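# Place cassette in gel imager drawer, then close it

## Task

Put the cassette FINISHED onto the glass inside the drawer of gel imager IM, lying lengthwise and centred within the rectangle marked by the four corner marks. IM is loose on the table, so at the end it must be no more than about a finger's width from its starting spot, still upright and barely rotated. Push IM's drawer completely shut while FINISHED stays in that spot on the glass. Nothing may count on the robot holding it in place at the end. Finally release everything and move the grippers away.

## Robot and tools

Robot: two six-joint arms, left_arm and right_arm, each with a parallel two-finger gripper and a wrist camera (cam_left_wrist, cam_right_wrist, both 896x504). The idle arm may be parked out of the way. Never let the arms collide or push on each other hard, and never knock anything off the table.

Frame: all reported poses share one scene frame. Origin on the table top midway between the arms, +z up, +x out across the table, left_arm on the +y side (names are not image sides). Bases: left_arm at (+0.032, +0.311, 0), right_arm at (-0.005, -0.421, 0). Gripper axes: fingers point along the gripper's +z, close and open along its y. end_effector_position sits between the pads about 2 cm behind the fingertips; closing pushes the tips roughly 10 mm further along +z. Printed hand positions may be off, more so at long reach.

The 14-number row: one list covering both arms, each value in [-1, 1]: dx, dy, dz, rx, ry, rz, opening for left_arm, followed by those seven for right_arm. dx..rz are an offset, not a pose, expressed in that gripper's own axes and measured from its measured pose in the most recent result that showed it (before any such result in the scene, and for later calls within one reply, from where the hand is when the action begins). Scale: 1.0 equals 0.6 m for dx, dy, dz and 180 degrees for rotation; rx, ry, rz form a single rotation vector. Opening is absolute, not an offset: +1 fully open (0.084 m), -1 closed. All zeros is not a pause; it pulls the hand back to the reference pose. To keep an arm still, in the first call of a reply send the offset back to where it should be, zeros after that, and always send its desired opening.

Tools:
execute_actions {actions, pictures}. Empty list = just read state. One action {rows, steps}: up to 15 rows, steps up to 15 (default 15), each step 1/30 s; every row is an offset from the same reference pose, not from the previous row, and the final row repeats if rows run short. A wait is {steps: n} with n up to 300, counted from the previous result, so reply time is included. A rejected call sends nothing. pictures toggles images (default on).
move {target, speed}: target is one 14-number row as above; each gripper follows a straight line toward its pose, all finishing together, lasting 0.5 to 10 s (cut off at 10 s if longer). speed is the path's top linear speed in m/s, 0.002 to 0.5, default 0.25; rotation capped at twice that in rad/s. Opening is sent when the move starts. No slowing for obstacles; real motion can lag, stray or overshoot speed, especially near a straight arm. Result adds a move: line with the ending (done, off_target, moving, held, fault) and limits (paced = pose clipped; held = a check blocked steps, after which the arm may jump faster), plus each gripper's distance from its target.
wait {seconds}: 0 to 10, lets the scene run with no new command.
zoom_image {camera, region [x0,y0,x1,y1]} in pixels from top-left, at most 504x504, on the latest image.
read_manual {section}: licence texts only.


Motion limits: each step the command is clipped to within 70 mm and 16 degrees of the measured pose; position wins over orientation if both cannot be met. After an action the arm only continues to its last clipped pose, so check the result and send the remainder. A Hand target line shows where the controller is heading. Joints move at most 3.14 rad/s.

Results: state line per arm gives position (m), quat_wxyz, velocities. grip_measured is the current finger opening on the command scale; to hold something command clearly below it (lower = tighter, about 24 N per pad max). HELD marks steps not sent; pose unreachable names an arm whose command was altered by the clearance check. Joint torques are noisy with offsets.

Avoid: pressing into firm things (push builds while the hand is short of its target; only moving away ends it), fast contacts, drops and slips, shoving IM more than a finger's width or tilting it. Torque fault (load limits: waist and shoulder 55.8, elbow 46.5, forearm roll 25.1, wrist pitch and roll 17.6 N m) stops the arm, backs off, and freezes it 10 s. Long holding heats motors: MOTOR HOT from 65 °C, brakes at 80 °C. Occasional tugs on held parts or pushes on loose items may occur. Efficient, smooth motion is preferred.

Each tool is called after "Request:" by a JSON object that holds its "api" and its "payload".

## Session

Request:
{"api": "execute_actions", "payload": {"actions": []}}

Scene clock: 0.00 s of 7600.00 s.
left_arm: end_effector_position=(+0.4588, +0.4280, +0.3723) grip_measured=+1.00 end_effector_quat_wxyz=(-0.183, -0.186, +0.965, +0.029) end_effector_velocity=(-0.001, +0.000, -0.000) end_effector_angular_velocity=(+0.000, +0.002, +0.001) | right_arm: end_effector_position=(+0.3968, -0.7387, +0.2508) grip_measured=+1.00 end_effector_quat_wxyz=(+0.238, +0.952, +0.018, +0.191) end_effector_velocity=(+0.000, +0.000, +0.000) end_effector_angular_velocity=(-0.000, -0.001, +0.001)
Joint positions: left_arm=[ 0.179 -0.26  -1.176  0.074 -1.283  2.954  0.084] | right_arm=[-0.774 -0.1   -0.599 -2.116 -0.194  1.446  0.084]
Joint velocities: left_arm=[ 0.001 -0.     0.001  0.    -0.    -0.001 -0.   ] | right_arm=[ 0.     0.001 -0.    -0.002  0.001  0.001 -0.   ]
Joint torques (N m, as the arm reports them, + toward a larger angle): no reading
Motor temperatures (°C, as the motors report them): left_arm=[21 22 24 27 27 23] | right_arm=[23 22 23 23 23 26]
Hand target (left_arm): +0.459, +0.428, +0.372; -0.183, -0.186, +0.965, +0.029
Hand target (right_arm): +0.397, -0.739, +0.251; +0.238, +0.952, +0.018, +0.191

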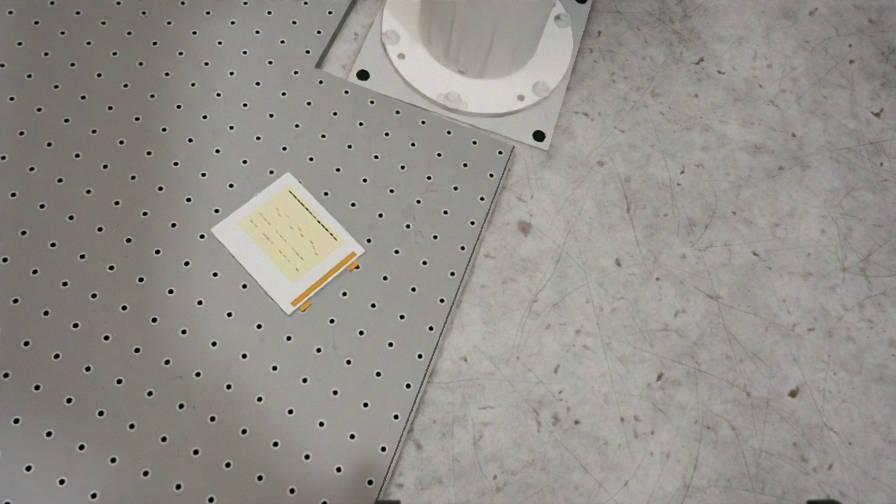

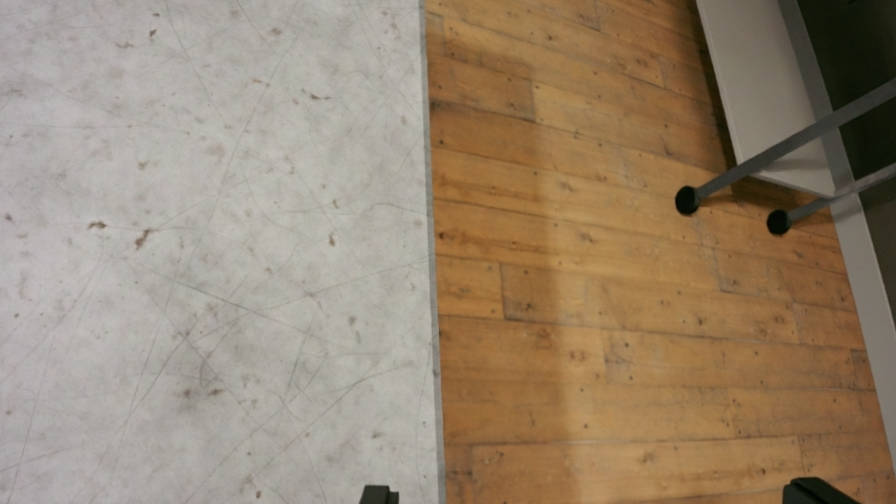

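Request:
{"api": "move", "payload": {"target": [0.32,-0.555,-0.18,0.019,-0.118,0.12,1,0,0,0,0,0,0,1], "speed": 0.4}}

Scene clock: 8.13 s of 7600.00 s.
left_arm: end_effector_position=(+0.4486, +0.0497, +0.4948) grip_measured=+1.00 end_effector_quat_wxyz=(-0.000, +0.000, +1.000, +0.004) end_effector_velocity=(-0.000, -0.003, +0.001) end_effector_angular_velocity=(-0.001, -0.003, -0.004) | right_arm: end_effector_position=(+0.3968, -0.7387, +0.2508) grip_measured=+1.00 end_effector_quat_wxyz=(+0.238, +0.952, +0.018, +0.191) end_effector_velocity=(-0.001, +0.001, -0.001) end_effector_angular_velocity=(+0.002, +0.001, +0.000)
Joint positions: left_arm=[-0.613 -0.106 -1.311  0.006 -1.208  2.576  0.084] | right_arm=[-0.774 -0.1   -0.599 -2.116 -0.194  1.446  0.084]
Joint velocities: left_arm=[-0.005 -0.002 -0.004  0.001  0.    -0.001  0.   ] | right_arm=[ 0.001 -0.     0.002  0.001  0.    -0.     0.   ]
Joint torques (N m, as the arm reports them, + toward a larger angle): left_arm=[  1.07  24.43 -22.7   -0.14  -0.1    0.32] | right_arm=[ -9.65  21.63 -27.05  -0.51  -0.53  -0.05]
Motor temperatures (°C, as the motors report them): left_arm=[21 22 24 27 27 23] | right_arm=[23 22 24 23 23 26]
Hand target (left_arm): +0.449, +0.049, +0.495; +0.000, +0.000, +1.000, +0.003
Hand target (right_arm): +0.397, -0.739, +0.251; +0.238, +0.952, +0.018, +0.191
Off the commanded pose (left_arm): 0.002 m, 0 deg.
Off the commanded pose (right_arm): 0.000 m, 0 deg.
After step 90, 3.60 s passed at rest.
move: done
camera_calibration (this result's frames):
cam_left_wrist: T_world_to_cam=[[-0.000725954, 0.999997, 0.00245568, -0.0112898], [0.999966, 0.000746182, -0.00824652, -0.374832], [-0.00824832, 0.00244961, -0.999963, 0.625292], [0, 0, 0, 1]] pos_world=[0.379969, 0.0100377, 0.622205]

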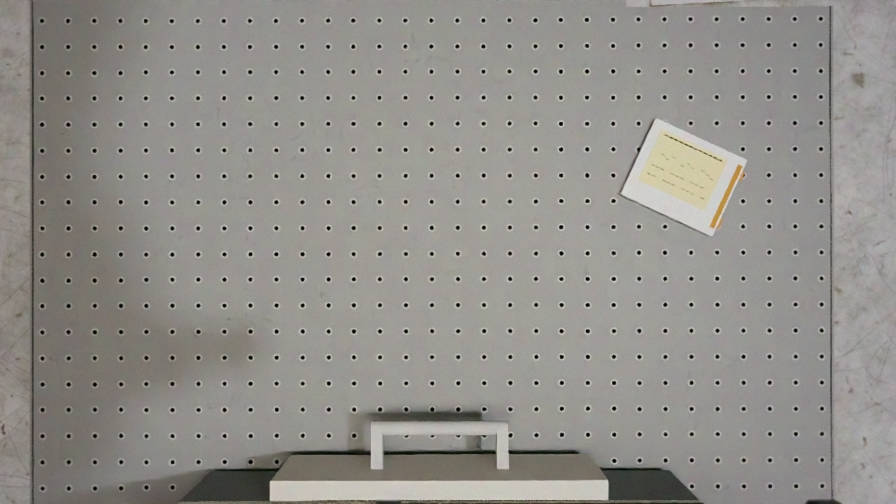

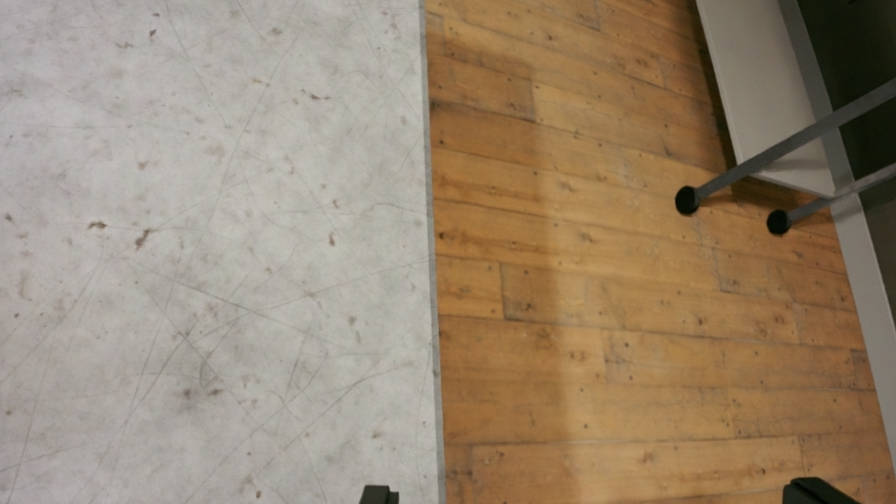

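Request:
{"api": "move", "payload": {"target": [-0.33,0,0,0,0,0,1,0,0,0,0,0,0,1], "speed": 0.4}}

Request:
{"api": "zoom_image", "payload": {"camera": "cam_left_wrist", "region": [250,100,650,400]}}

Scene clock: 14.43 s of 7600.00 s.
left_arm: end_effector_position=(+0.6464, +0.0497, +0.4961) grip_measured=+1.00 end_effector_quat_wxyz=(-0.000, +0.000, +1.000, +0.003) end_effector_velocity=(+0.002, -0.000, -0.002) end_effector_angular_velocity=(+0.001, +0.005, +0.000) | right_arm: end_effector_position=(+0.3968, -0.7387, +0.2508) grip_measured=+1.00 end_effector_quat_wxyz=(+0.238, +0.952, +0.018, +0.191) end_effector_velocity=(-0.000, -0.000, +0.000) end_effector_angular_velocity=(+0.000, -0.000, -0.001)
Joint positions: left_arm=[-0.453 -0.599 -1.953  0.005 -1.356  2.737  0.084] | right_arm=[-0.774 -0.1   -0.599 -2.116 -0.194  1.446  0.084]
Joint velocities: left_arm=[ 0.001 -0.009 -0.009 -0.001 -0.005  0.001 -0.   ] | right_arm=[-0.     0.001  0.001  0.001  0.    -0.001 -0.   ]
Joint torques (N m, as the arm reports them, + toward a larger angle): left_arm=[ -0.02  34.87 -22.39  -0.32  -0.04   0.41] | right_arm=[ -8.72  21.73 -26.77  -0.41  -0.56  -0.03]
Motor temperatures (°C, as the motors report them): left_arm=[21 22 24 27 27 23] | right_arm=[23 22 24 23 23 26]
Hand target (left_arm): +0.647, +0.050, +0.496; -0.000, +0.000, +1.000, +0.003
Hand target (right_arm): +0.397, -0.739, +0.251; +0.238, +0.952, +0.018, +0.191
Off the commanded pose (left_arm): 0.001 m, 0 deg.
Off the commanded pose (right_arm): 0.000 m, 0 deg.
After step 90, 2.20 s passed at rest.
move: done
camera_calibration (this result's frames):
cam_left_wrist: T_world_to_cam=[[-0.00036687, 1, 0.000856751, -0.0106594], [0.999966, 0.000373864, -0.00817729, -0.572714], [-0.00817761, 0.000853722, -0.999966, 0.628274], [0, 0, 0, 1]] pos_world=[0.577829, 0.0103371, 0.623579]

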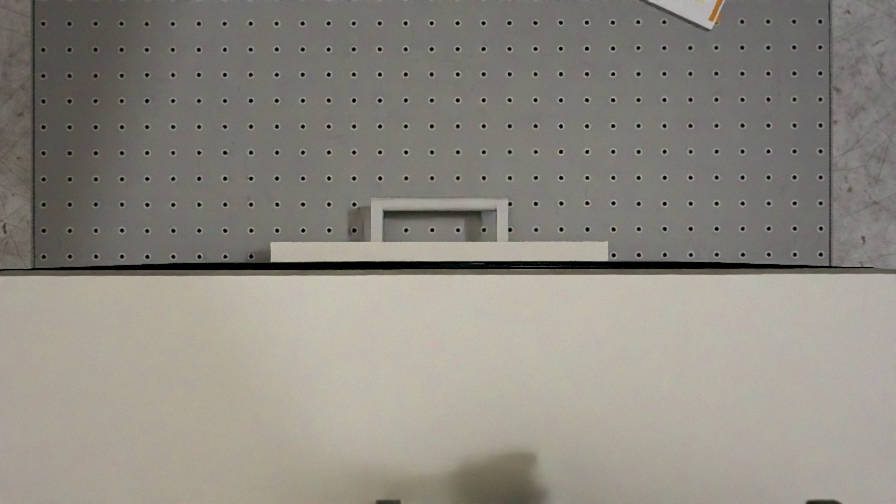

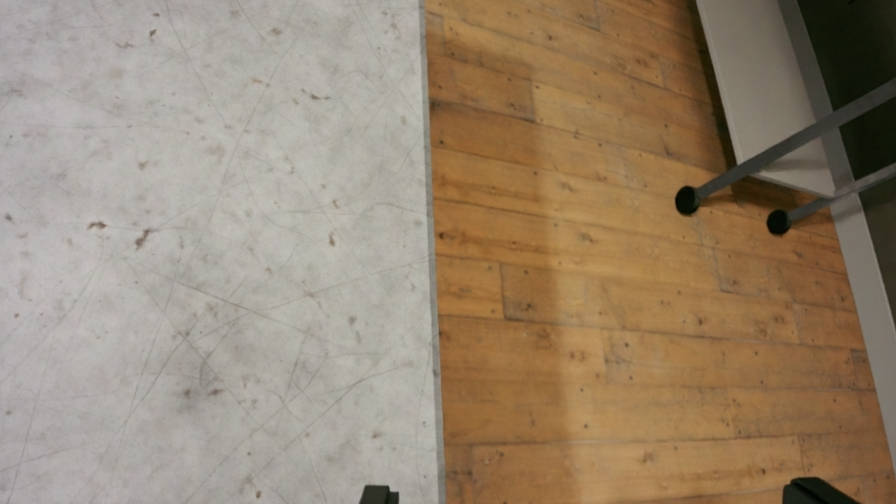

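Region (250, 100, 650, 400) of cam_left_wrist's 896x504 image, scaled by 1.260, with more detail than that image has; it fills the top 378 rows of this view, and the rest is white.

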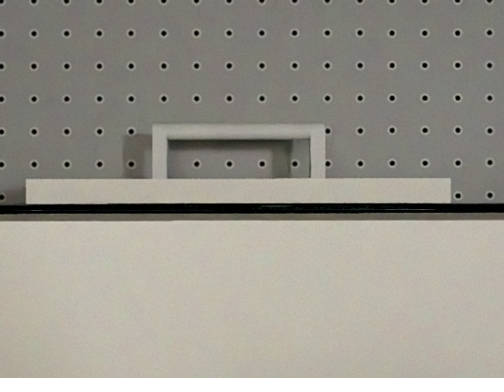

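Request:
{"api": "move", "payload": {"target": [0.31,-0.076,0,0.109,-0.109,-0.491,0.2,0,0,0,0,0,0,1], "speed": 0.4}}

Request:
{"api": "move", "payload": {"target": [0,0.2,0.56,0,0,0,0.2,0,0,0,0,0,0,1], "speed": 0.3}}

Scene clock: 29.43 s of 7600.00 s.
left_arm: end_effector_position=(+0.4606, +0.0045, +0.4944) grip_measured=+0.19 end_effector_quat_wxyz=(-0.157, +0.689, -0.691, +0.150) end_effector_velocity=(-0.001, -0.000, +0.000) end_effector_angular_velocity=(+0.002, -0.003, +0.004) | right_arm: end_effector_position=(+0.3968, -0.7387, +0.2508) grip_measured=+1.00 end_effector_quat_wxyz=(+0.238, +0.952, +0.018, +0.191) end_effector_velocity=(-0.000, +0.000, -0.000) end_effector_angular_velocity=(+0.000, +0.000, -0.000)
Joint positions: left_arm=[-0.809  0.004 -1.143  0.402 -0.867  0.595  0.052] | right_arm=[-0.774 -0.1   -0.599 -2.116 -0.194  1.446  0.084]
Joint velocities: left_arm=[-0.004  0.001  0.001  0.007 -0.003 -0.011 -0.   ] | right_arm=[-0.     0.     0.    -0.001  0.     0.001  0.   ]
Joint torques (N m, as the arm reports them, + toward a larger angle): left_arm=[  0.6   22.73 -23.7   -0.21   0.34   0.42] | right_arm=[ -8.9   20.91 -26.94  -0.39  -0.6   -0.03]
Motor temperatures (°C, as the motors report them): left_arm=[21 23 25 27 27 23] | right_arm=[23 22 24 23 23 26]
Hand target (left_arm): +0.461, +0.004, +0.494; -0.157, +0.689, -0.691, +0.150
Hand target (right_arm): +0.397, -0.739, +0.251; +0.238, +0.952, +0.018, +0.191
Off the commanded pose (left_arm): 0.002 m, 0 deg.
Off the commanded pose (right_arm): 0.000 m, 0 deg.
After step 90, 9.43 s passed at rest.
move: done
camera_calibration (this result's frames):
cam_left_wrist: T_world_to_cam=[[-0.903794, 0.00368757, -0.427953, 0.667098], [0.00313618, 0.999993, 0.00199341, 0.0627375], [0.427957, 0.000459499, -0.903799, 0.376662], [0, 0, 0, 1]] pos_world=[0.441527, -0.0653702, 0.625788]
cam_right_wrist: T_world_to_cam=[[-0.0440882, -0.887669, 0.458366, -0.726287], [-0.940046, -0.118453, -0.319815, 0.429074], [0.338185, -0.444985, -0.829228, -0.12439], [0, 0, 0, 1]] pos_world=[0.413396, -0.649229, 0.366982]

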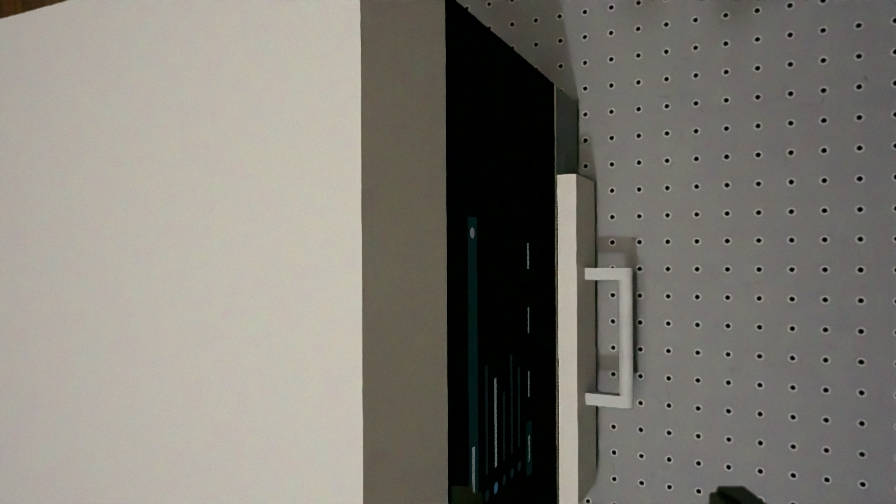

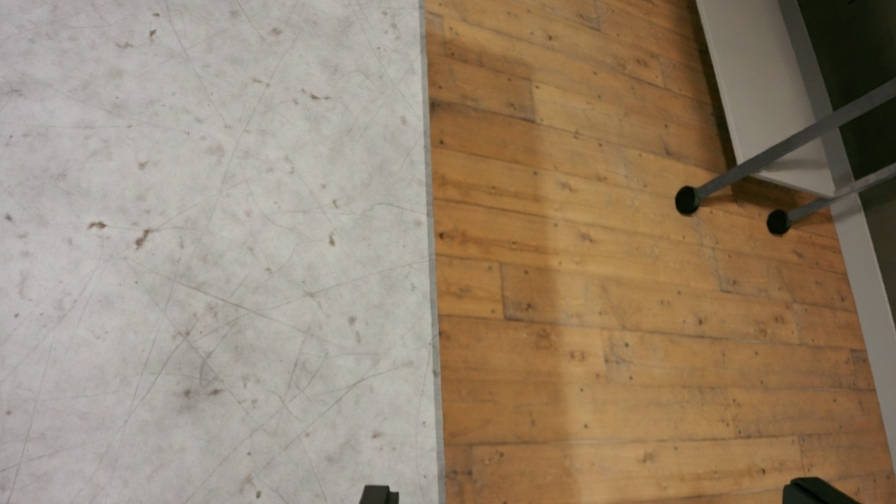

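Scene clock: 31.40 s of 7600.00 s.
left_arm: end_effector_position=(+0.4957, +0.0074, +0.1403) grip_measured=+0.19 end_effector_quat_wxyz=(-0.158, +0.690, -0.691, +0.150) end_effector_velocity=(+0.000, +0.000, -0.001) end_effector_angular_velocity=(-0.006, -0.014, +0.000) | right_arm: end_effector_position=(+0.3968, -0.7387, +0.2508) grip_measured=+1.00 end_effector_quat_wxyz=(+0.238, +0.952, +0.018, +0.191) end_effector_velocity=(-0.000, +0.000, -0.000) end_effector_angular_velocity=(+0.001, +0.000, +0.001)
Joint positions: left_arm=[-0.754 -0.489 -0.846  1.504 -0.288 -0.585  0.052] | right_arm=[-0.774 -0.1   -0.599 -2.116 -0.194  1.446  0.084]
Joint velocities: left_arm=[-0.002  0.001  0.009  0.077 -0.004 -0.08  -0.   ] | right_arm=[-0.     0.     0.    -0.001  0.001  0.001 -0.   ]
Joint torques (N m, as the arm reports them, + toward a larger angle): left_arm=[  0.58  30.28 -17.87  -0.56  -0.25   0.39] | right_arm=[ -9.66  20.72 -26.82  -0.34  -0.52  -0.03]
Motor temperatures (°C, as the motors report them): left_arm=[21 23 25 27 27 23] | right_arm=[23 22 24 23 23 26]
Hand target (left_arm): +0.496, +0.007, +0.140; -0.158, +0.689, -0.691, +0.151
Hand target (right_arm): +0.397, -0.739, +0.251; +0.238, +0.952, +0.018, +0.191
Off the commanded pose (left_arm): 0.002 m, 0 deg.
Off the commanded pose (right_arm): 0.000 m, 0 deg.
move: done
camera_calibration (this result's frames):
cam_left_wrist: T_world_to_cam=[[-0.903207, 0.00305181, -0.429195, 0.547183], [0.00202879, 0.999994, 0.00284109, 0.0608813], [0.429201, 0.00169535, -0.903208, 0.0408875], [0, 0, 0, 1]] pos_world=[0.476547, -0.0626202, 0.271605]
cam_right_wrist: T_world_to_cam=[[-0.0440883, -0.887669, 0.458366, -0.726287], [-0.940046, -0.118453, -0.319815, 0.429074], [0.338185, -0.444985, -0.829228, -0.124389], [0, 0, 0, 1]] pos_world=[0.413396, -0.649229, 0.366982]

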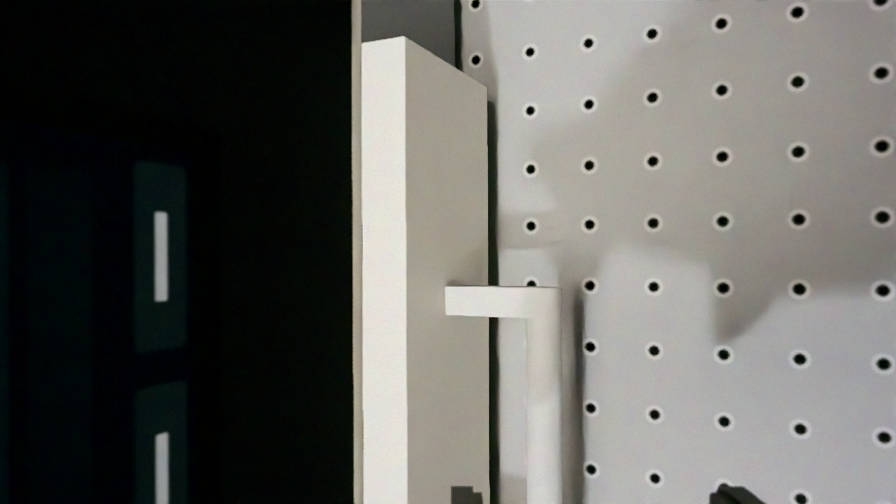

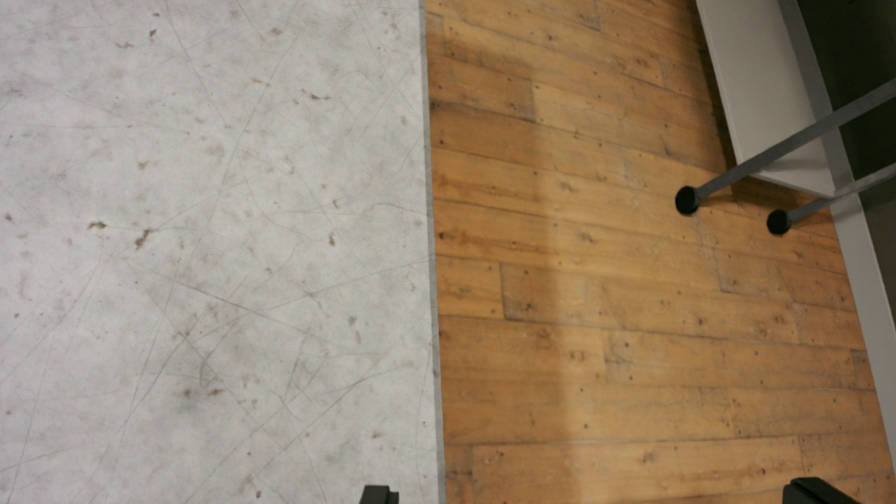

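Request:
{"api": "move", "payload": {"target": [0,0.004,0.155,0,0,0,-0.33,0,0,0,0,0,0,1], "speed": 0.08}}

Request:
{"api": "move", "payload": {"target": [0,0,0,0,0,0,-1,0,0,0,0,0,0,1]}}

Scene clock: 40.40 s of 7600.00 s.
left_arm: end_effector_position=(+0.5333, +0.0077, +0.0556) grip_measured=-0.35 end_effector_quat_wxyz=(-0.158, +0.689, -0.691, +0.151) end_effector_velocity=(-0.000, +0.000, -0.002) end_effector_angular_velocity=(-0.001, -0.000, -0.002) | right_arm: end_effector_position=(+0.3968, -0.7387, +0.2508) grip_measured=+1.00 end_effector_quat_wxyz=(+0.238, +0.952, +0.018, +0.191) end_effector_velocity=(+0.000, -0.000, +0.000) end_effector_angular_velocity=(-0.000, -0.001, -0.001)
Joint positions: left_arm=[-0.705 -0.721 -0.953  1.977 -0.295 -1.029  0.029] | right_arm=[-0.774 -0.1   -0.599 -2.116 -0.194  1.446  0.084]
Joint velocities: left_arm=[ 0.    -0.003  0.001  0.018 -0.001 -0.016 -0.   ] | right_arm=[-0.    -0.    -0.001  0.    -0.     0.    -0.   ]
Joint torques (N m, as the arm reports them, + toward a larger angle): left_arm=[ -0.14  33.57 -15.76  -0.69  -0.5    0.38] | right_arm=[ -9.22  21.13 -26.74  -0.18  -0.56  -0.01]
Motor temperatures (°C, as the motors report them): left_arm=[21 23 25 27 27 23] | right_arm=[23 22 24 23 23 26]
Hand target (left_arm): +0.533, +0.008, +0.055; -0.158, +0.689, -0.691, +0.151
Hand target (right_arm): +0.397, -0.739, +0.251; +0.238, +0.952, +0.018, +0.191
Off the commanded pose (left_arm): 0.001 m, 0 deg.
Off the commanded pose (right_arm): 0.000 m, 0 deg.
After step 90, 4.50 s passed at rest.
move: done
camera_calibration (this result's frames):
cam_left_wrist: T_world_to_cam=[[-0.902946, 0.0028324, -0.429744, 0.544648], [0.00211363, 0.999995, 0.00214987, 0.0607315], [0.429748, 0.0010329, -0.902948, -0.0519914], [0, 0, 0, 1]] pos_world=[0.514003, -0.0622202, 0.186983]
cam_right_wrist: T_world_to_cam=[[-0.0440882, -0.887669, 0.458366, -0.726287], [-0.940046, -0.118453, -0.319815, 0.429074], [0.338185, -0.444985, -0.829228, -0.124389], [0, 0, 0, 1]] pos_world=[0.413396, -0.649229, 0.366982]

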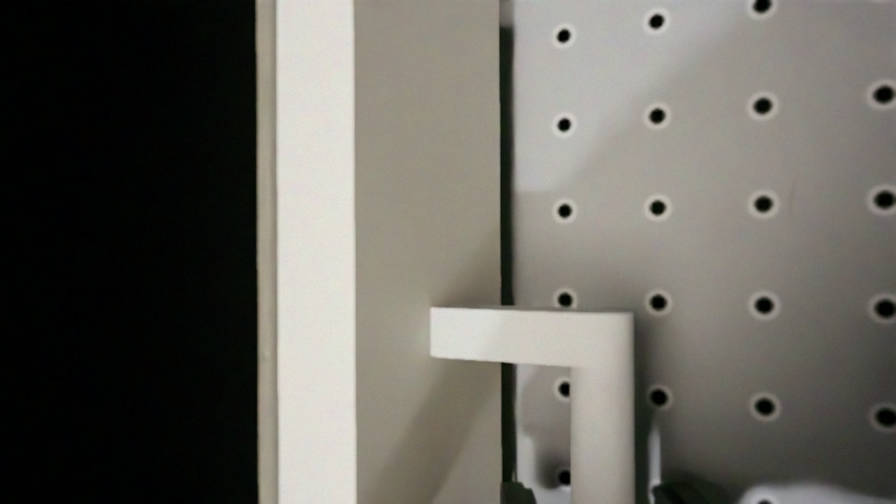

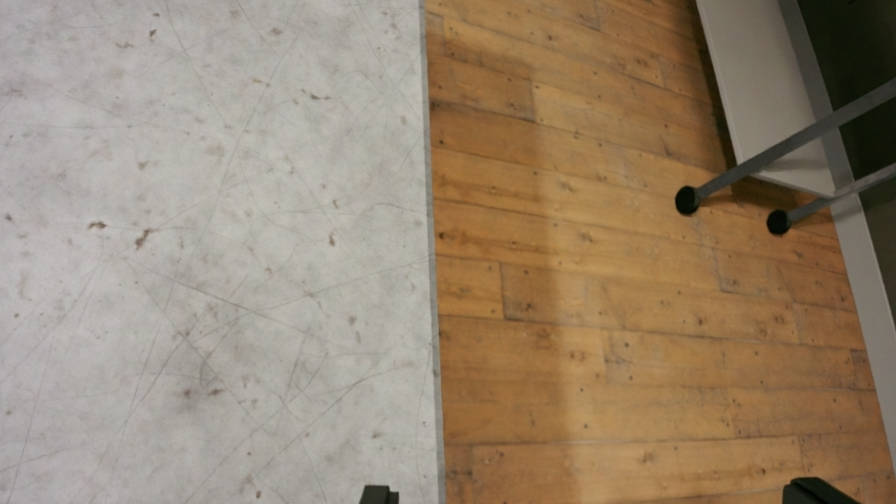

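Scene clock: 40.90 s of 7600.00 s.
left_arm: end_effector_position=(+0.5342, +0.0076, +0.0565) grip_measured=-0.74 end_effector_quat_wxyz=(-0.159, +0.690, -0.690, +0.152) end_effector_velocity=(-0.001, +0.000, -0.001) end_effector_angular_velocity=(-0.000, +0.003, -0.000) | right_arm: end_effector_position=(+0.3968, -0.7387, +0.2508) grip_measured=+1.00 end_effector_quat_wxyz=(+0.238, +0.952, +0.018, +0.191) end_effector_velocity=(+0.000, -0.000, +0.001) end_effector_angular_velocity=(-0.001, -0.001, -0.000)
Joint positions: left_arm=[-0.705 -0.72  -0.954  1.977 -0.297 -1.029  0.011] | right_arm=[-0.774 -0.1   -0.599 -2.116 -0.194  1.446  0.084]
Joint velocities: left_arm=[ 0.    -0.001  0.001  0.     0.002 -0.    -0.   ] | right_arm=[-0.     0.    -0.001 -0.    -0.     0.    -0.   ]
Joint torques (N m, as the arm reports them, + toward a larger angle): left_arm=[-3.49 26.6  -7.39 -0.48  2.67  0.48] | right_arm=[ -8.28  20.9  -26.79  -0.4   -0.57  -0.01]
Motor temperatures (°C, as the motors report them): left_arm=[21 23 25 27 27 23] | right_arm=[23 22 24 23 23 26]
Hand target (left_arm): +0.533, +0.008, +0.056; -0.158, +0.689, -0.691, +0.151
Hand target (right_arm): +0.397, -0.739, +0.251; +0.238, +0.952, +0.018, +0.191
Off the commanded pose (left_arm): 0.001 m, 0 deg.
Off the commanded pose (right_arm): 0.000 m, 0 deg.
move: done
camera_calibration (this result's frames):
cam_left_wrist: T_world_to_cam=[[-0.901757, 0.00219472, -0.432237, 0.545389], [0.00146508, 0.999997, 0.00202102, 0.0611768], [0.43224, 0.0011892, -0.901758, -0.0529963], [0, 0, 0, 1]] pos_world=[0.514626, -0.0623106, 0.187824]
cam_right_wrist: T_world_to_cam=[[-0.0440883, -0.887669, 0.458366, -0.726287], [-0.940046, -0.118453, -0.319815, 0.429074], [0.338185, -0.444985, -0.829228, -0.12439], [0, 0, 0, 1]] pos_world=[0.413396, -0.649229, 0.366982]

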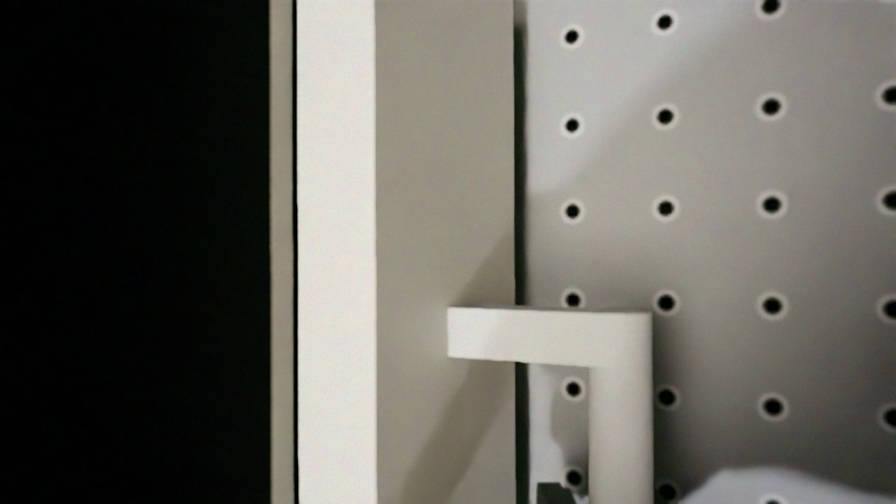

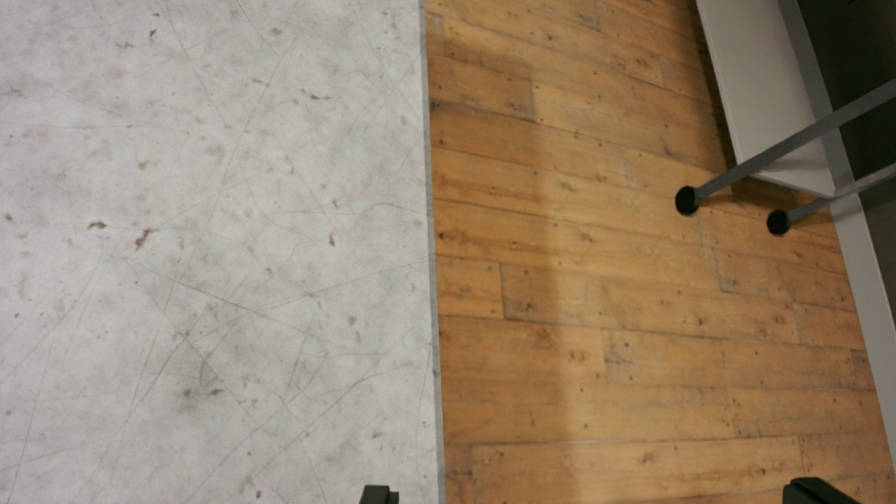

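Pull 15 cm in −x.

Request:
{"api": "move", "payload": {"target": [0,0.2255,-0.108,0,0,0,-1,0,0,0,0,0,0,1], "speed": 0.07}}

Scene clock: 45.80 s of 7600.00 s.
left_arm: end_effector_position=(+0.3845, +0.0080, +0.0570) grip_measured=-0.74 end_effector_quat_wxyz=(-0.159, +0.689, -0.690, +0.152) end_effector_velocity=(-0.000, +0.000, +0.000) end_effector_angular_velocity=(-0.001, -0.002, +0.001) | right_arm: end_effector_position=(+0.3968, -0.7387, +0.2508) grip_measured=+1.00 end_effector_quat_wxyz=(+0.238, +0.952, +0.018, +0.191) end_effector_velocity=(+0.000, +0.000, +0.000) end_effector_angular_velocity=(+0.001, -0.000, -0.000)
Joint positions: left_arm=[-0.939 -0.575 -0.65   2.088 -0.401 -1.393  0.011] | right_arm=[-0.774 -0.1   -0.599 -2.116 -0.194  1.446  0.084]
Joint velocities: left_arm=[-0.001  0.001  0.002  0.001 -0.002 -0.003  0.   ] | right_arm=[ 0.    -0.    -0.     0.002  0.001 -0.001  0.   ]
Joint torques (N m, as the arm reports them, + toward a larger angle): left_arm=[ 1.39 24.46 -8.4  -0.37  0.4   0.44] | right_arm=[ -9.14  22.44 -26.89  -0.25  -0.5   -0.08]
Motor temperatures (°C, as the motors report them): left_arm=[21 23 25 27 27 23] | right_arm=[23 22 24 23 23 26]
Hand target (left_arm): +0.385, +0.008, +0.057; -0.159, +0.689, -0.690, +0.152
Hand target (right_arm): +0.397, -0.739, +0.251; +0.238, +0.952, +0.018, +0.191
Off the commanded pose (left_arm): 0.001 m, 0 deg.
Off the commanded pose (right_arm): 0.000 m, 0 deg.
move: done
camera_calibration (this result's frames):
cam_left_wrist: T_world_to_cam=[[-0.901555, 0.00283805, -0.432655, 0.41057], [0.0016627, 0.999994, 0.00309488, 0.0608228], [0.432661, 0.00207083, -0.901554, 0.0119652], [0, 0, 0, 1]] pos_world=[0.364873, -0.0620125, 0.188234]
cam_right_wrist: T_world_to_cam=[[-0.0440884, -0.887669, 0.458366, -0.726286], [-0.940046, -0.118453, -0.319815, 0.429075], [0.338185, -0.444985, -0.829228, -0.12439], [0, 0, 0, 1]] pos_world=[0.413396, -0.649229, 0.366982]

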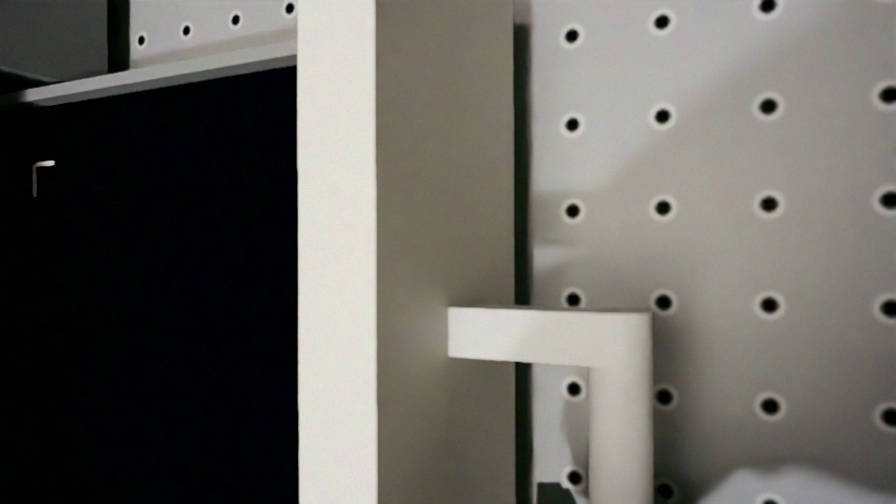

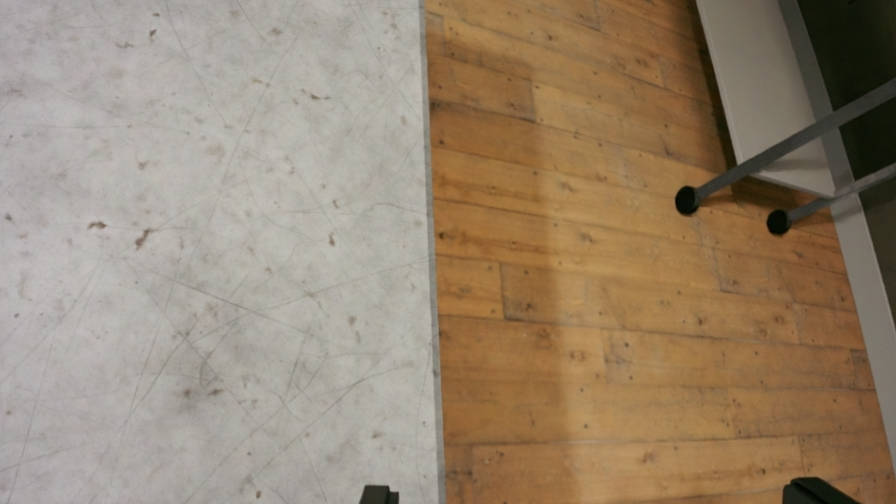

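Request:
{"api": "move", "payload": {"target": [0,0.09,-0.043,0,0,0,-1,0,0,0,0,0,0,1], "speed": 0.05}}

Scene clock: 52.80 s of 7600.00 s.
left_arm: end_effector_position=(+0.3334, +0.0064, +0.0616) grip_measured=-0.32 end_effector_quat_wxyz=(-0.170, +0.688, -0.687, +0.163) end_effector_velocity=(+0.000, -0.001, +0.000) end_effector_angular_velocity=(-0.002, +0.002, +0.000) | right_arm: end_effector_position=(+0.3968, -0.7387, +0.2508) grip_measured=+1.00 end_effector_quat_wxyz=(+0.238, +0.952, +0.018, +0.191) end_effector_velocity=(-0.000, +0.001, -0.000) end_effector_angular_velocity=(+0.000, +0.001, +0.002)
Joint positions: left_arm=[-1.067 -0.532 -0.563  2.049 -0.46  -1.491  0.03 ] | right_arm=[-0.774 -0.1   -0.599 -2.116 -0.194  1.446  0.084]
Joint velocities: left_arm=[ 0.     0.    -0.002 -0.     0.003 -0.     0.001] | right_arm=[ 0.001  0.001  0.002 -0.001  0.     0.001  0.   ]
Joint torques (N m, as the arm reports them, + toward a larger angle): left_arm=[-15.03  23.93   7.41  -0.79   9.56   0.37] | right_arm=[ -9.18  21.72 -26.95  -0.38  -0.5   -0.06]
Motor temperatures (°C, as the motors report them): left_arm=[21 23 25 27 28 23] | right_arm=[23 22 24 23 23 26]
Hand target (left_arm): +0.325, +0.008, +0.057; -0.160, +0.689, -0.690, +0.152
Hand target (right_arm): +0.397, -0.739, +0.251; +0.238, +0.952, +0.018, +0.191
Off the commanded pose (left_arm): 0.010 m, 2 deg.
Off the commanded pose (right_arm): 0.000 m, 0 deg.
After step 90, 2.07 s passed at rest.
move: off_target (left_arm)
camera_calibration (this result's frames):
cam_left_wrist: T_world_to_cam=[[-0.887073, 0.000175117, -0.461629, 0.363476], [-0.00051807, 0.999999, 0.00137488, 0.0633508], [0.461629, 0.00145877, -0.887072, 0.0276593], [0, 0, 0, 1]] pos_world=[0.309694, -0.0634548, 0.19224]
cam_right_wrist: T_world_to_cam=[[-0.0440888, -0.887669, 0.458366, -0.726286], [-0.940046, -0.118453, -0.319815, 0.429075], [0.338185, -0.444985, -0.829228, -0.12439], [0, 0, 0, 1]] pos_world=[0.413396, -0.649229, 0.366982]

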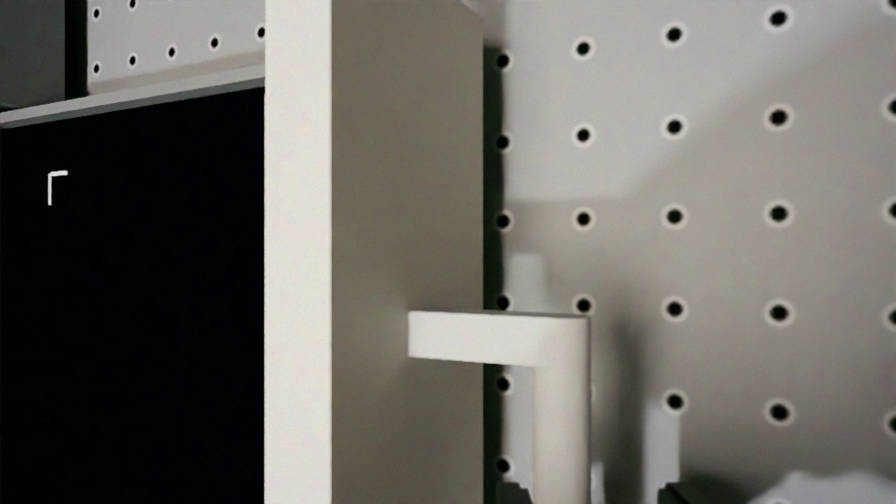

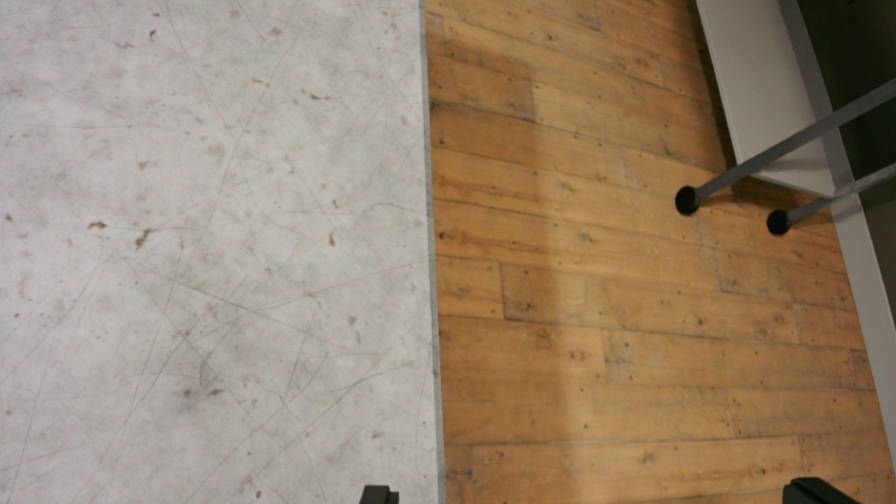

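Request:
{"api": "move", "payload": {"target": [0,-0.02,0,0,0,0,-0.33,0,0,0,0,0,0,1], "speed": 0.05}}

Request:
{"api": "move", "payload": {"target": [0,0,-0.1,0,0,0,-0.33,0,0,0,0,0,0,1], "speed": 0.1}}

Request:
{"api": "move", "payload": {"target": [-0.11,-0.41,-0.27,-0.143,0,0,1,0,0,0,0,0,0,1]}}

Scene clock: 57.60 s of 7600.00 s.
left_arm: end_effector_position=(+0.3438, +0.0065, +0.0669) grip_measured=-0.35 end_effector_quat_wxyz=(-0.170, +0.688, -0.687, +0.163) end_effector_velocity=(+0.002, -0.001, +0.001) end_effector_angular_velocity=(-0.002, -0.005, +0.001) | right_arm: end_effector_position=(+0.3968, -0.7387, +0.2508) grip_measured=+1.00 end_effector_quat_wxyz=(+0.238, +0.952, +0.018, +0.191) end_effector_velocity=(+0.001, +0.000, +0.001) end_effector_angular_velocity=(+0.001, -0.002, -0.001)
Joint positions: left_arm=[-1.042 -0.523 -0.575  2.036 -0.449 -1.449  0.029] | right_arm=[-0.774 -0.1   -0.599 -2.116 -0.194  1.446  0.084]
Joint velocities: left_arm=[ 0.002  0.001 -0.003 -0.001 -0.003  0.002 -0.   ] | right_arm=[ 0.     0.001 -0.001  0.002  0.001  0.     0.   ]
Joint torques (N m, as the arm reports them, + toward a larger angle): left_arm=[  0.09  27.43 -12.43  -0.49  -0.64   0.3 ] | right_arm=[ -8.69  20.81 -27.03  -0.22  -0.55  -0.03]
Motor temperatures (°C, as the motors report them): left_arm=[21 23 25 27 29 23] | right_arm=[23 22 24 23 23 26]
Hand target (left_arm): +0.344, +0.006, +0.067; -0.170, +0.688, -0.687, +0.163
Hand target (right_arm): +0.397, -0.739, +0.251; +0.238, +0.952, +0.018, +0.191
Off the commanded pose (left_arm): 0.000 m, 0 deg.
Off the commanded pose (right_arm): 0.000 m, 0 deg.
After step 90, 1.03 s passed at rest.
move: done
camera_calibration (this result's frames):
cam_left_wrist: T_world_to_cam=[[-0.887435, 0.00034443, -0.460933, 0.375158], [-0.000428179, 0.999999, 0.00157162, 0.0632006], [0.460933, 0.00159207, -0.887433, 0.0278343], [0, 0, 0, 1]] pos_world=[0.320125, -0.0633741, 0.197524]
cam_right_wrist: T_world_to_cam=[[-0.0440889, -0.887669, 0.458366, -0.726286], [-0.940046, -0.118453, -0.319815, 0.429075], [0.338185, -0.444985, -0.829228, -0.12439], [0, 0, 0, 1]] pos_world=[0.413396, -0.649229, 0.366982]

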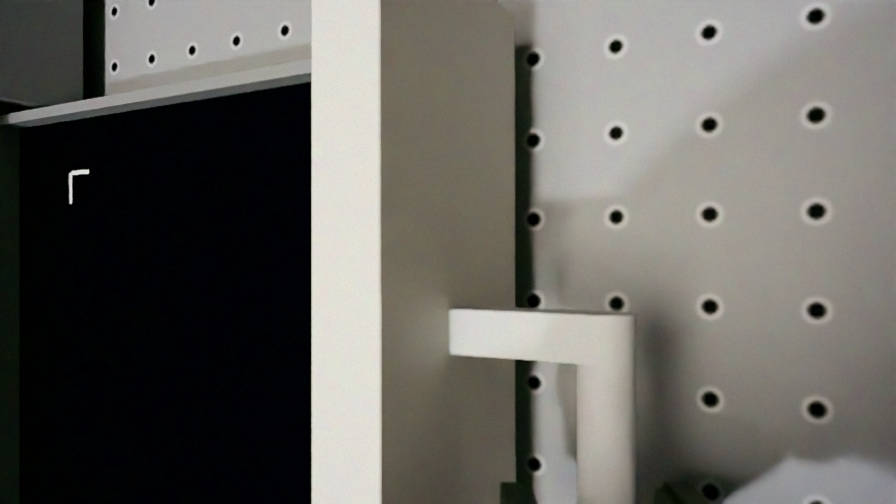

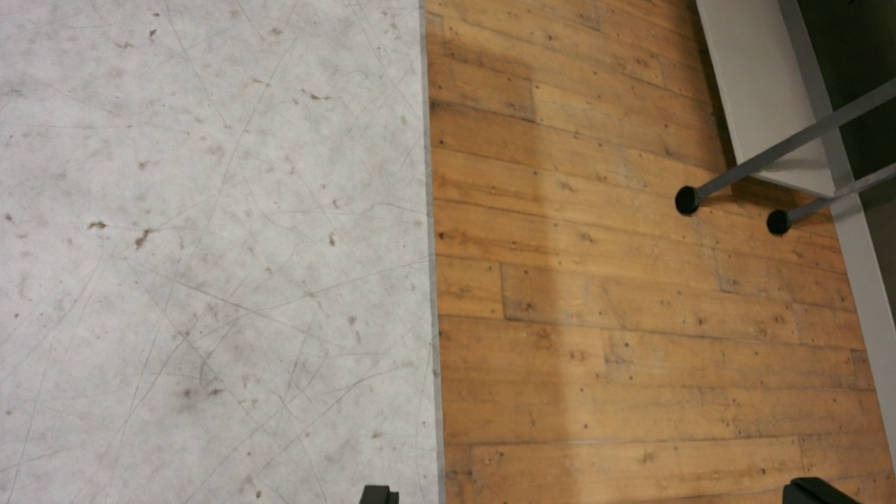

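Scene clock: 58.60 s of 7600.00 s.
left_arm: end_effector_position=(+0.3165, +0.0064, +0.1198) grip_measured=-0.35 end_effector_quat_wxyz=(-0.170, +0.688, -0.687, +0.163) end_effector_velocity=(-0.001, +0.000, +0.001) end_effector_angular_velocity=(+0.004, +0.001, -0.001) | right_arm: end_effector_position=(+0.3968, -0.7387, +0.2508) grip_measured=+1.00 end_effector_quat_wxyz=(+0.238, +0.952, +0.018, +0.191) end_effector_velocity=(+0.000, -0.000, -0.000) end_effector_angular_velocity=(+0.000, -0.000, -0.001)
Joint positions: left_arm=[-1.108 -0.344 -0.517  1.715 -0.42  -1.167  0.029] | right_arm=[-0.774 -0.1   -0.599 -2.116 -0.194  1.446  0.084]
Joint velocities: left_arm=[-0.002  0.003 -0.001 -0.018  0.     0.018 -0.   ] | right_arm=[-0. -0. -0.  0.  0.  0.  0.]
Joint torques (N m, as the arm reports them, + toward a larger angle): left_arm=[ -0.1   24.52 -14.42  -0.95  -0.58   0.36] | right_arm=[ -9.02  21.51 -26.84  -0.25  -0.5   -0.05]
Motor temperatures (°C, as the motors report them): left_arm=[21 23 25 27 29 23] | right_arm=[23 22 24 23 23 26]
Hand target (left_arm): +0.317, +0.006, +0.120; -0.170, +0.688, -0.687, +0.163
Hand target (right_arm): +0.397, -0.739, +0.251; +0.238, +0.952, +0.018, +0.191
Off the commanded pose (left_arm): 0.001 m, 0 deg.
Off the commanded pose (right_arm): 0.000 m, 0 deg.
move: done
camera_calibration (this result's frames):
cam_left_wrist: T_world_to_cam=[[-0.887425, 0.000582568, -0.460952, 0.37539], [-0.000493955, 0.999997, 0.00221479, 0.063199], [0.460952, 0.00219315, -0.887422, 0.087419], [0, 0, 0, 1]] pos_world=[0.292865, -0.0636092, 0.250474]
cam_right_wrist: T_world_to_cam=[[-0.0440888, -0.887669, 0.458366, -0.726286], [-0.940046, -0.118453, -0.319815, 0.429075], [0.338185, -0.444985, -0.829228, -0.124389], [0, 0, 0, 1]] pos_world=[0.413396, -0.649229, 0.366982]

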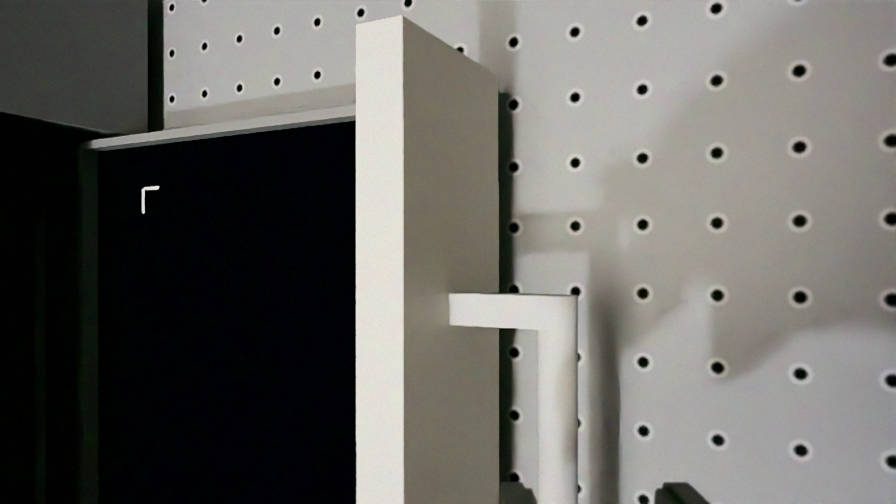

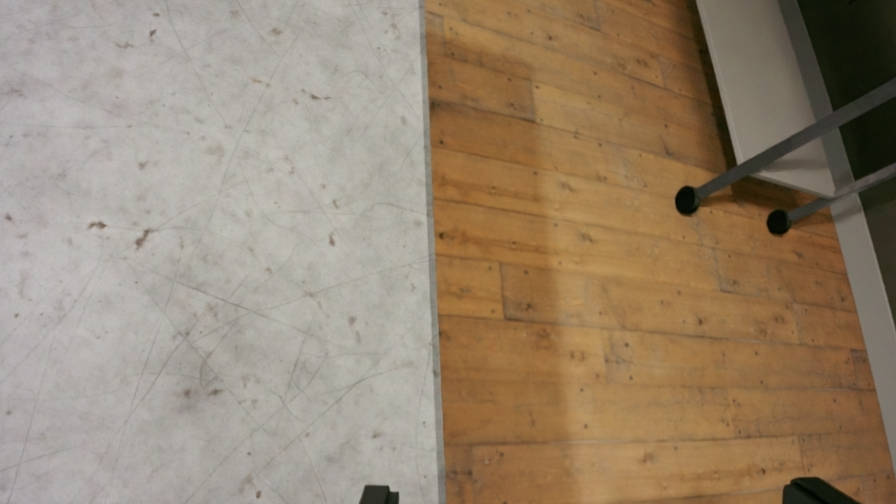

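Scene clock: 60.50 s of 7600.00 s.
left_arm: end_effector_position=(+0.4599, +0.0701, +0.3757) grip_measured=+1.00 end_effector_quat_wxyz=(-0.009, +0.708, -0.706, +0.005) end_effector_velocity=(+0.001, +0.000, +0.000) end_effector_angular_velocity=(-0.002, +0.006, +0.002) | right_arm: end_effector_position=(+0.3968, -0.7387, +0.2508) grip_measured=+1.00 end_effector_quat_wxyz=(+0.238, +0.952, +0.018, +0.191) end_effector_velocity=(+0.000, -0.000, -0.000) end_effector_angular_velocity=(+0.000, -0.000, -0.000)
Joint positions: left_arm=[-0.57  -0.142 -1.083  0.019 -0.927  1.037  0.084] | right_arm=[-0.774 -0.1   -0.599 -2.116 -0.194  1.446  0.084]
Joint velocities: left_arm=[ 0.004 -0.004 -0.005 -0.006 -0.005  0.006 -0.   ] | right_arm=[ 0.    -0.001 -0.     0.    -0.     0.    -0.   ]
Joint torques (N m, as the arm reports them, + toward a larger angle): left_arm=[  0.09  25.5  -22.6   -0.2    0.07   0.41] | right_arm=[ -8.87  20.88 -26.63  -0.3   -0.5   -0.04]
Motor temperatures (°C, as the motors report them): left_arm=[21 23 25 27 29 23] | right_arm=[23 22 24 23 23 26]
Hand target (left_arm): +0.460, +0.070, +0.376; -0.009, +0.708, -0.706, +0.005
Hand target (right_arm): +0.397, -0.739, +0.251; +0.238, +0.952, +0.018, +0.191
Off the commanded pose (left_arm): 0.002 m, 0 deg.
Off the commanded pose (right_arm): 0.000 m, 0 deg.
move: done; limits=paced
camera_calibration (this result's frames):
cam_left_wrist: T_world_to_cam=[[-0.999705, -0.00255879, -0.0241637, 0.508308], [-0.00250757, 0.999995, -0.0021496, 0.00156218], [0.024169, -0.00208837, -0.999706, 0.491629], [0, 0, 0, 1]] pos_world=[0.49628, 0.000765186, 0.50377]
cam_right_wrist: T_world_to_cam=[[-0.0440886, -0.887669, 0.458366, -0.726286], [-0.940046, -0.118453, -0.319815, 0.429075], [0.338185, -0.444985, -0.829228, -0.124389], [0, 0, 0, 1]] pos_world=[0.413396, -0.649229, 0.366982]

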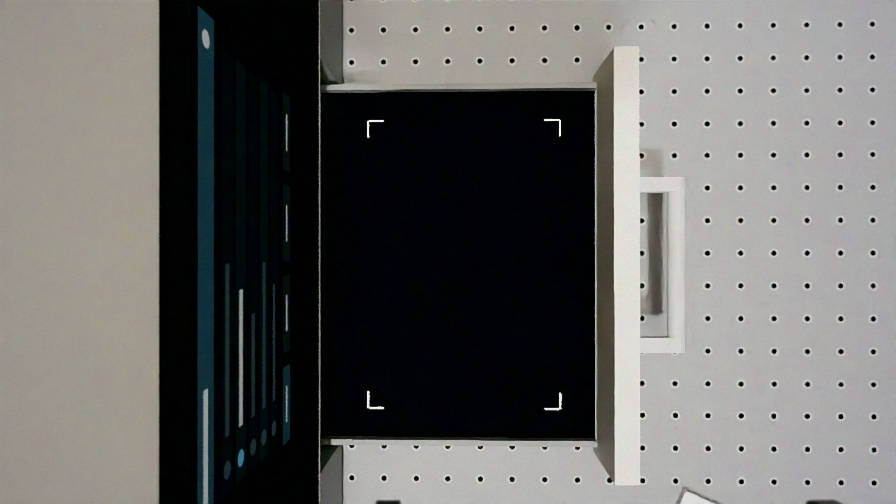

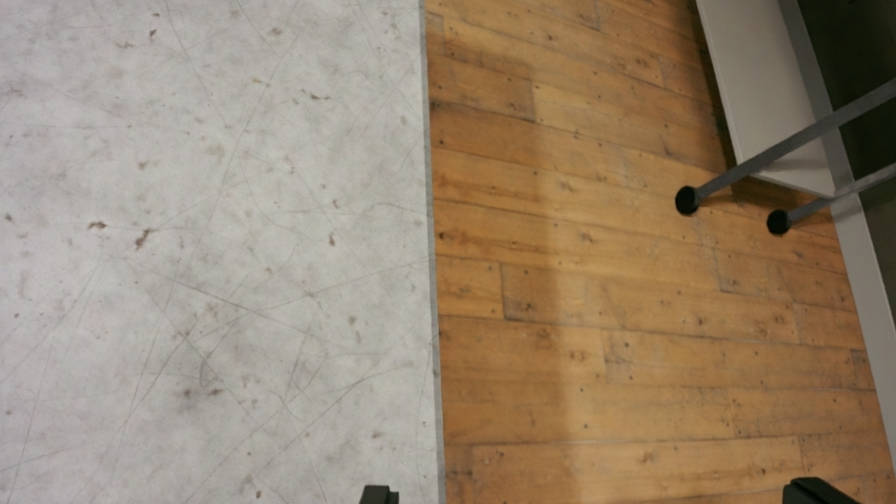

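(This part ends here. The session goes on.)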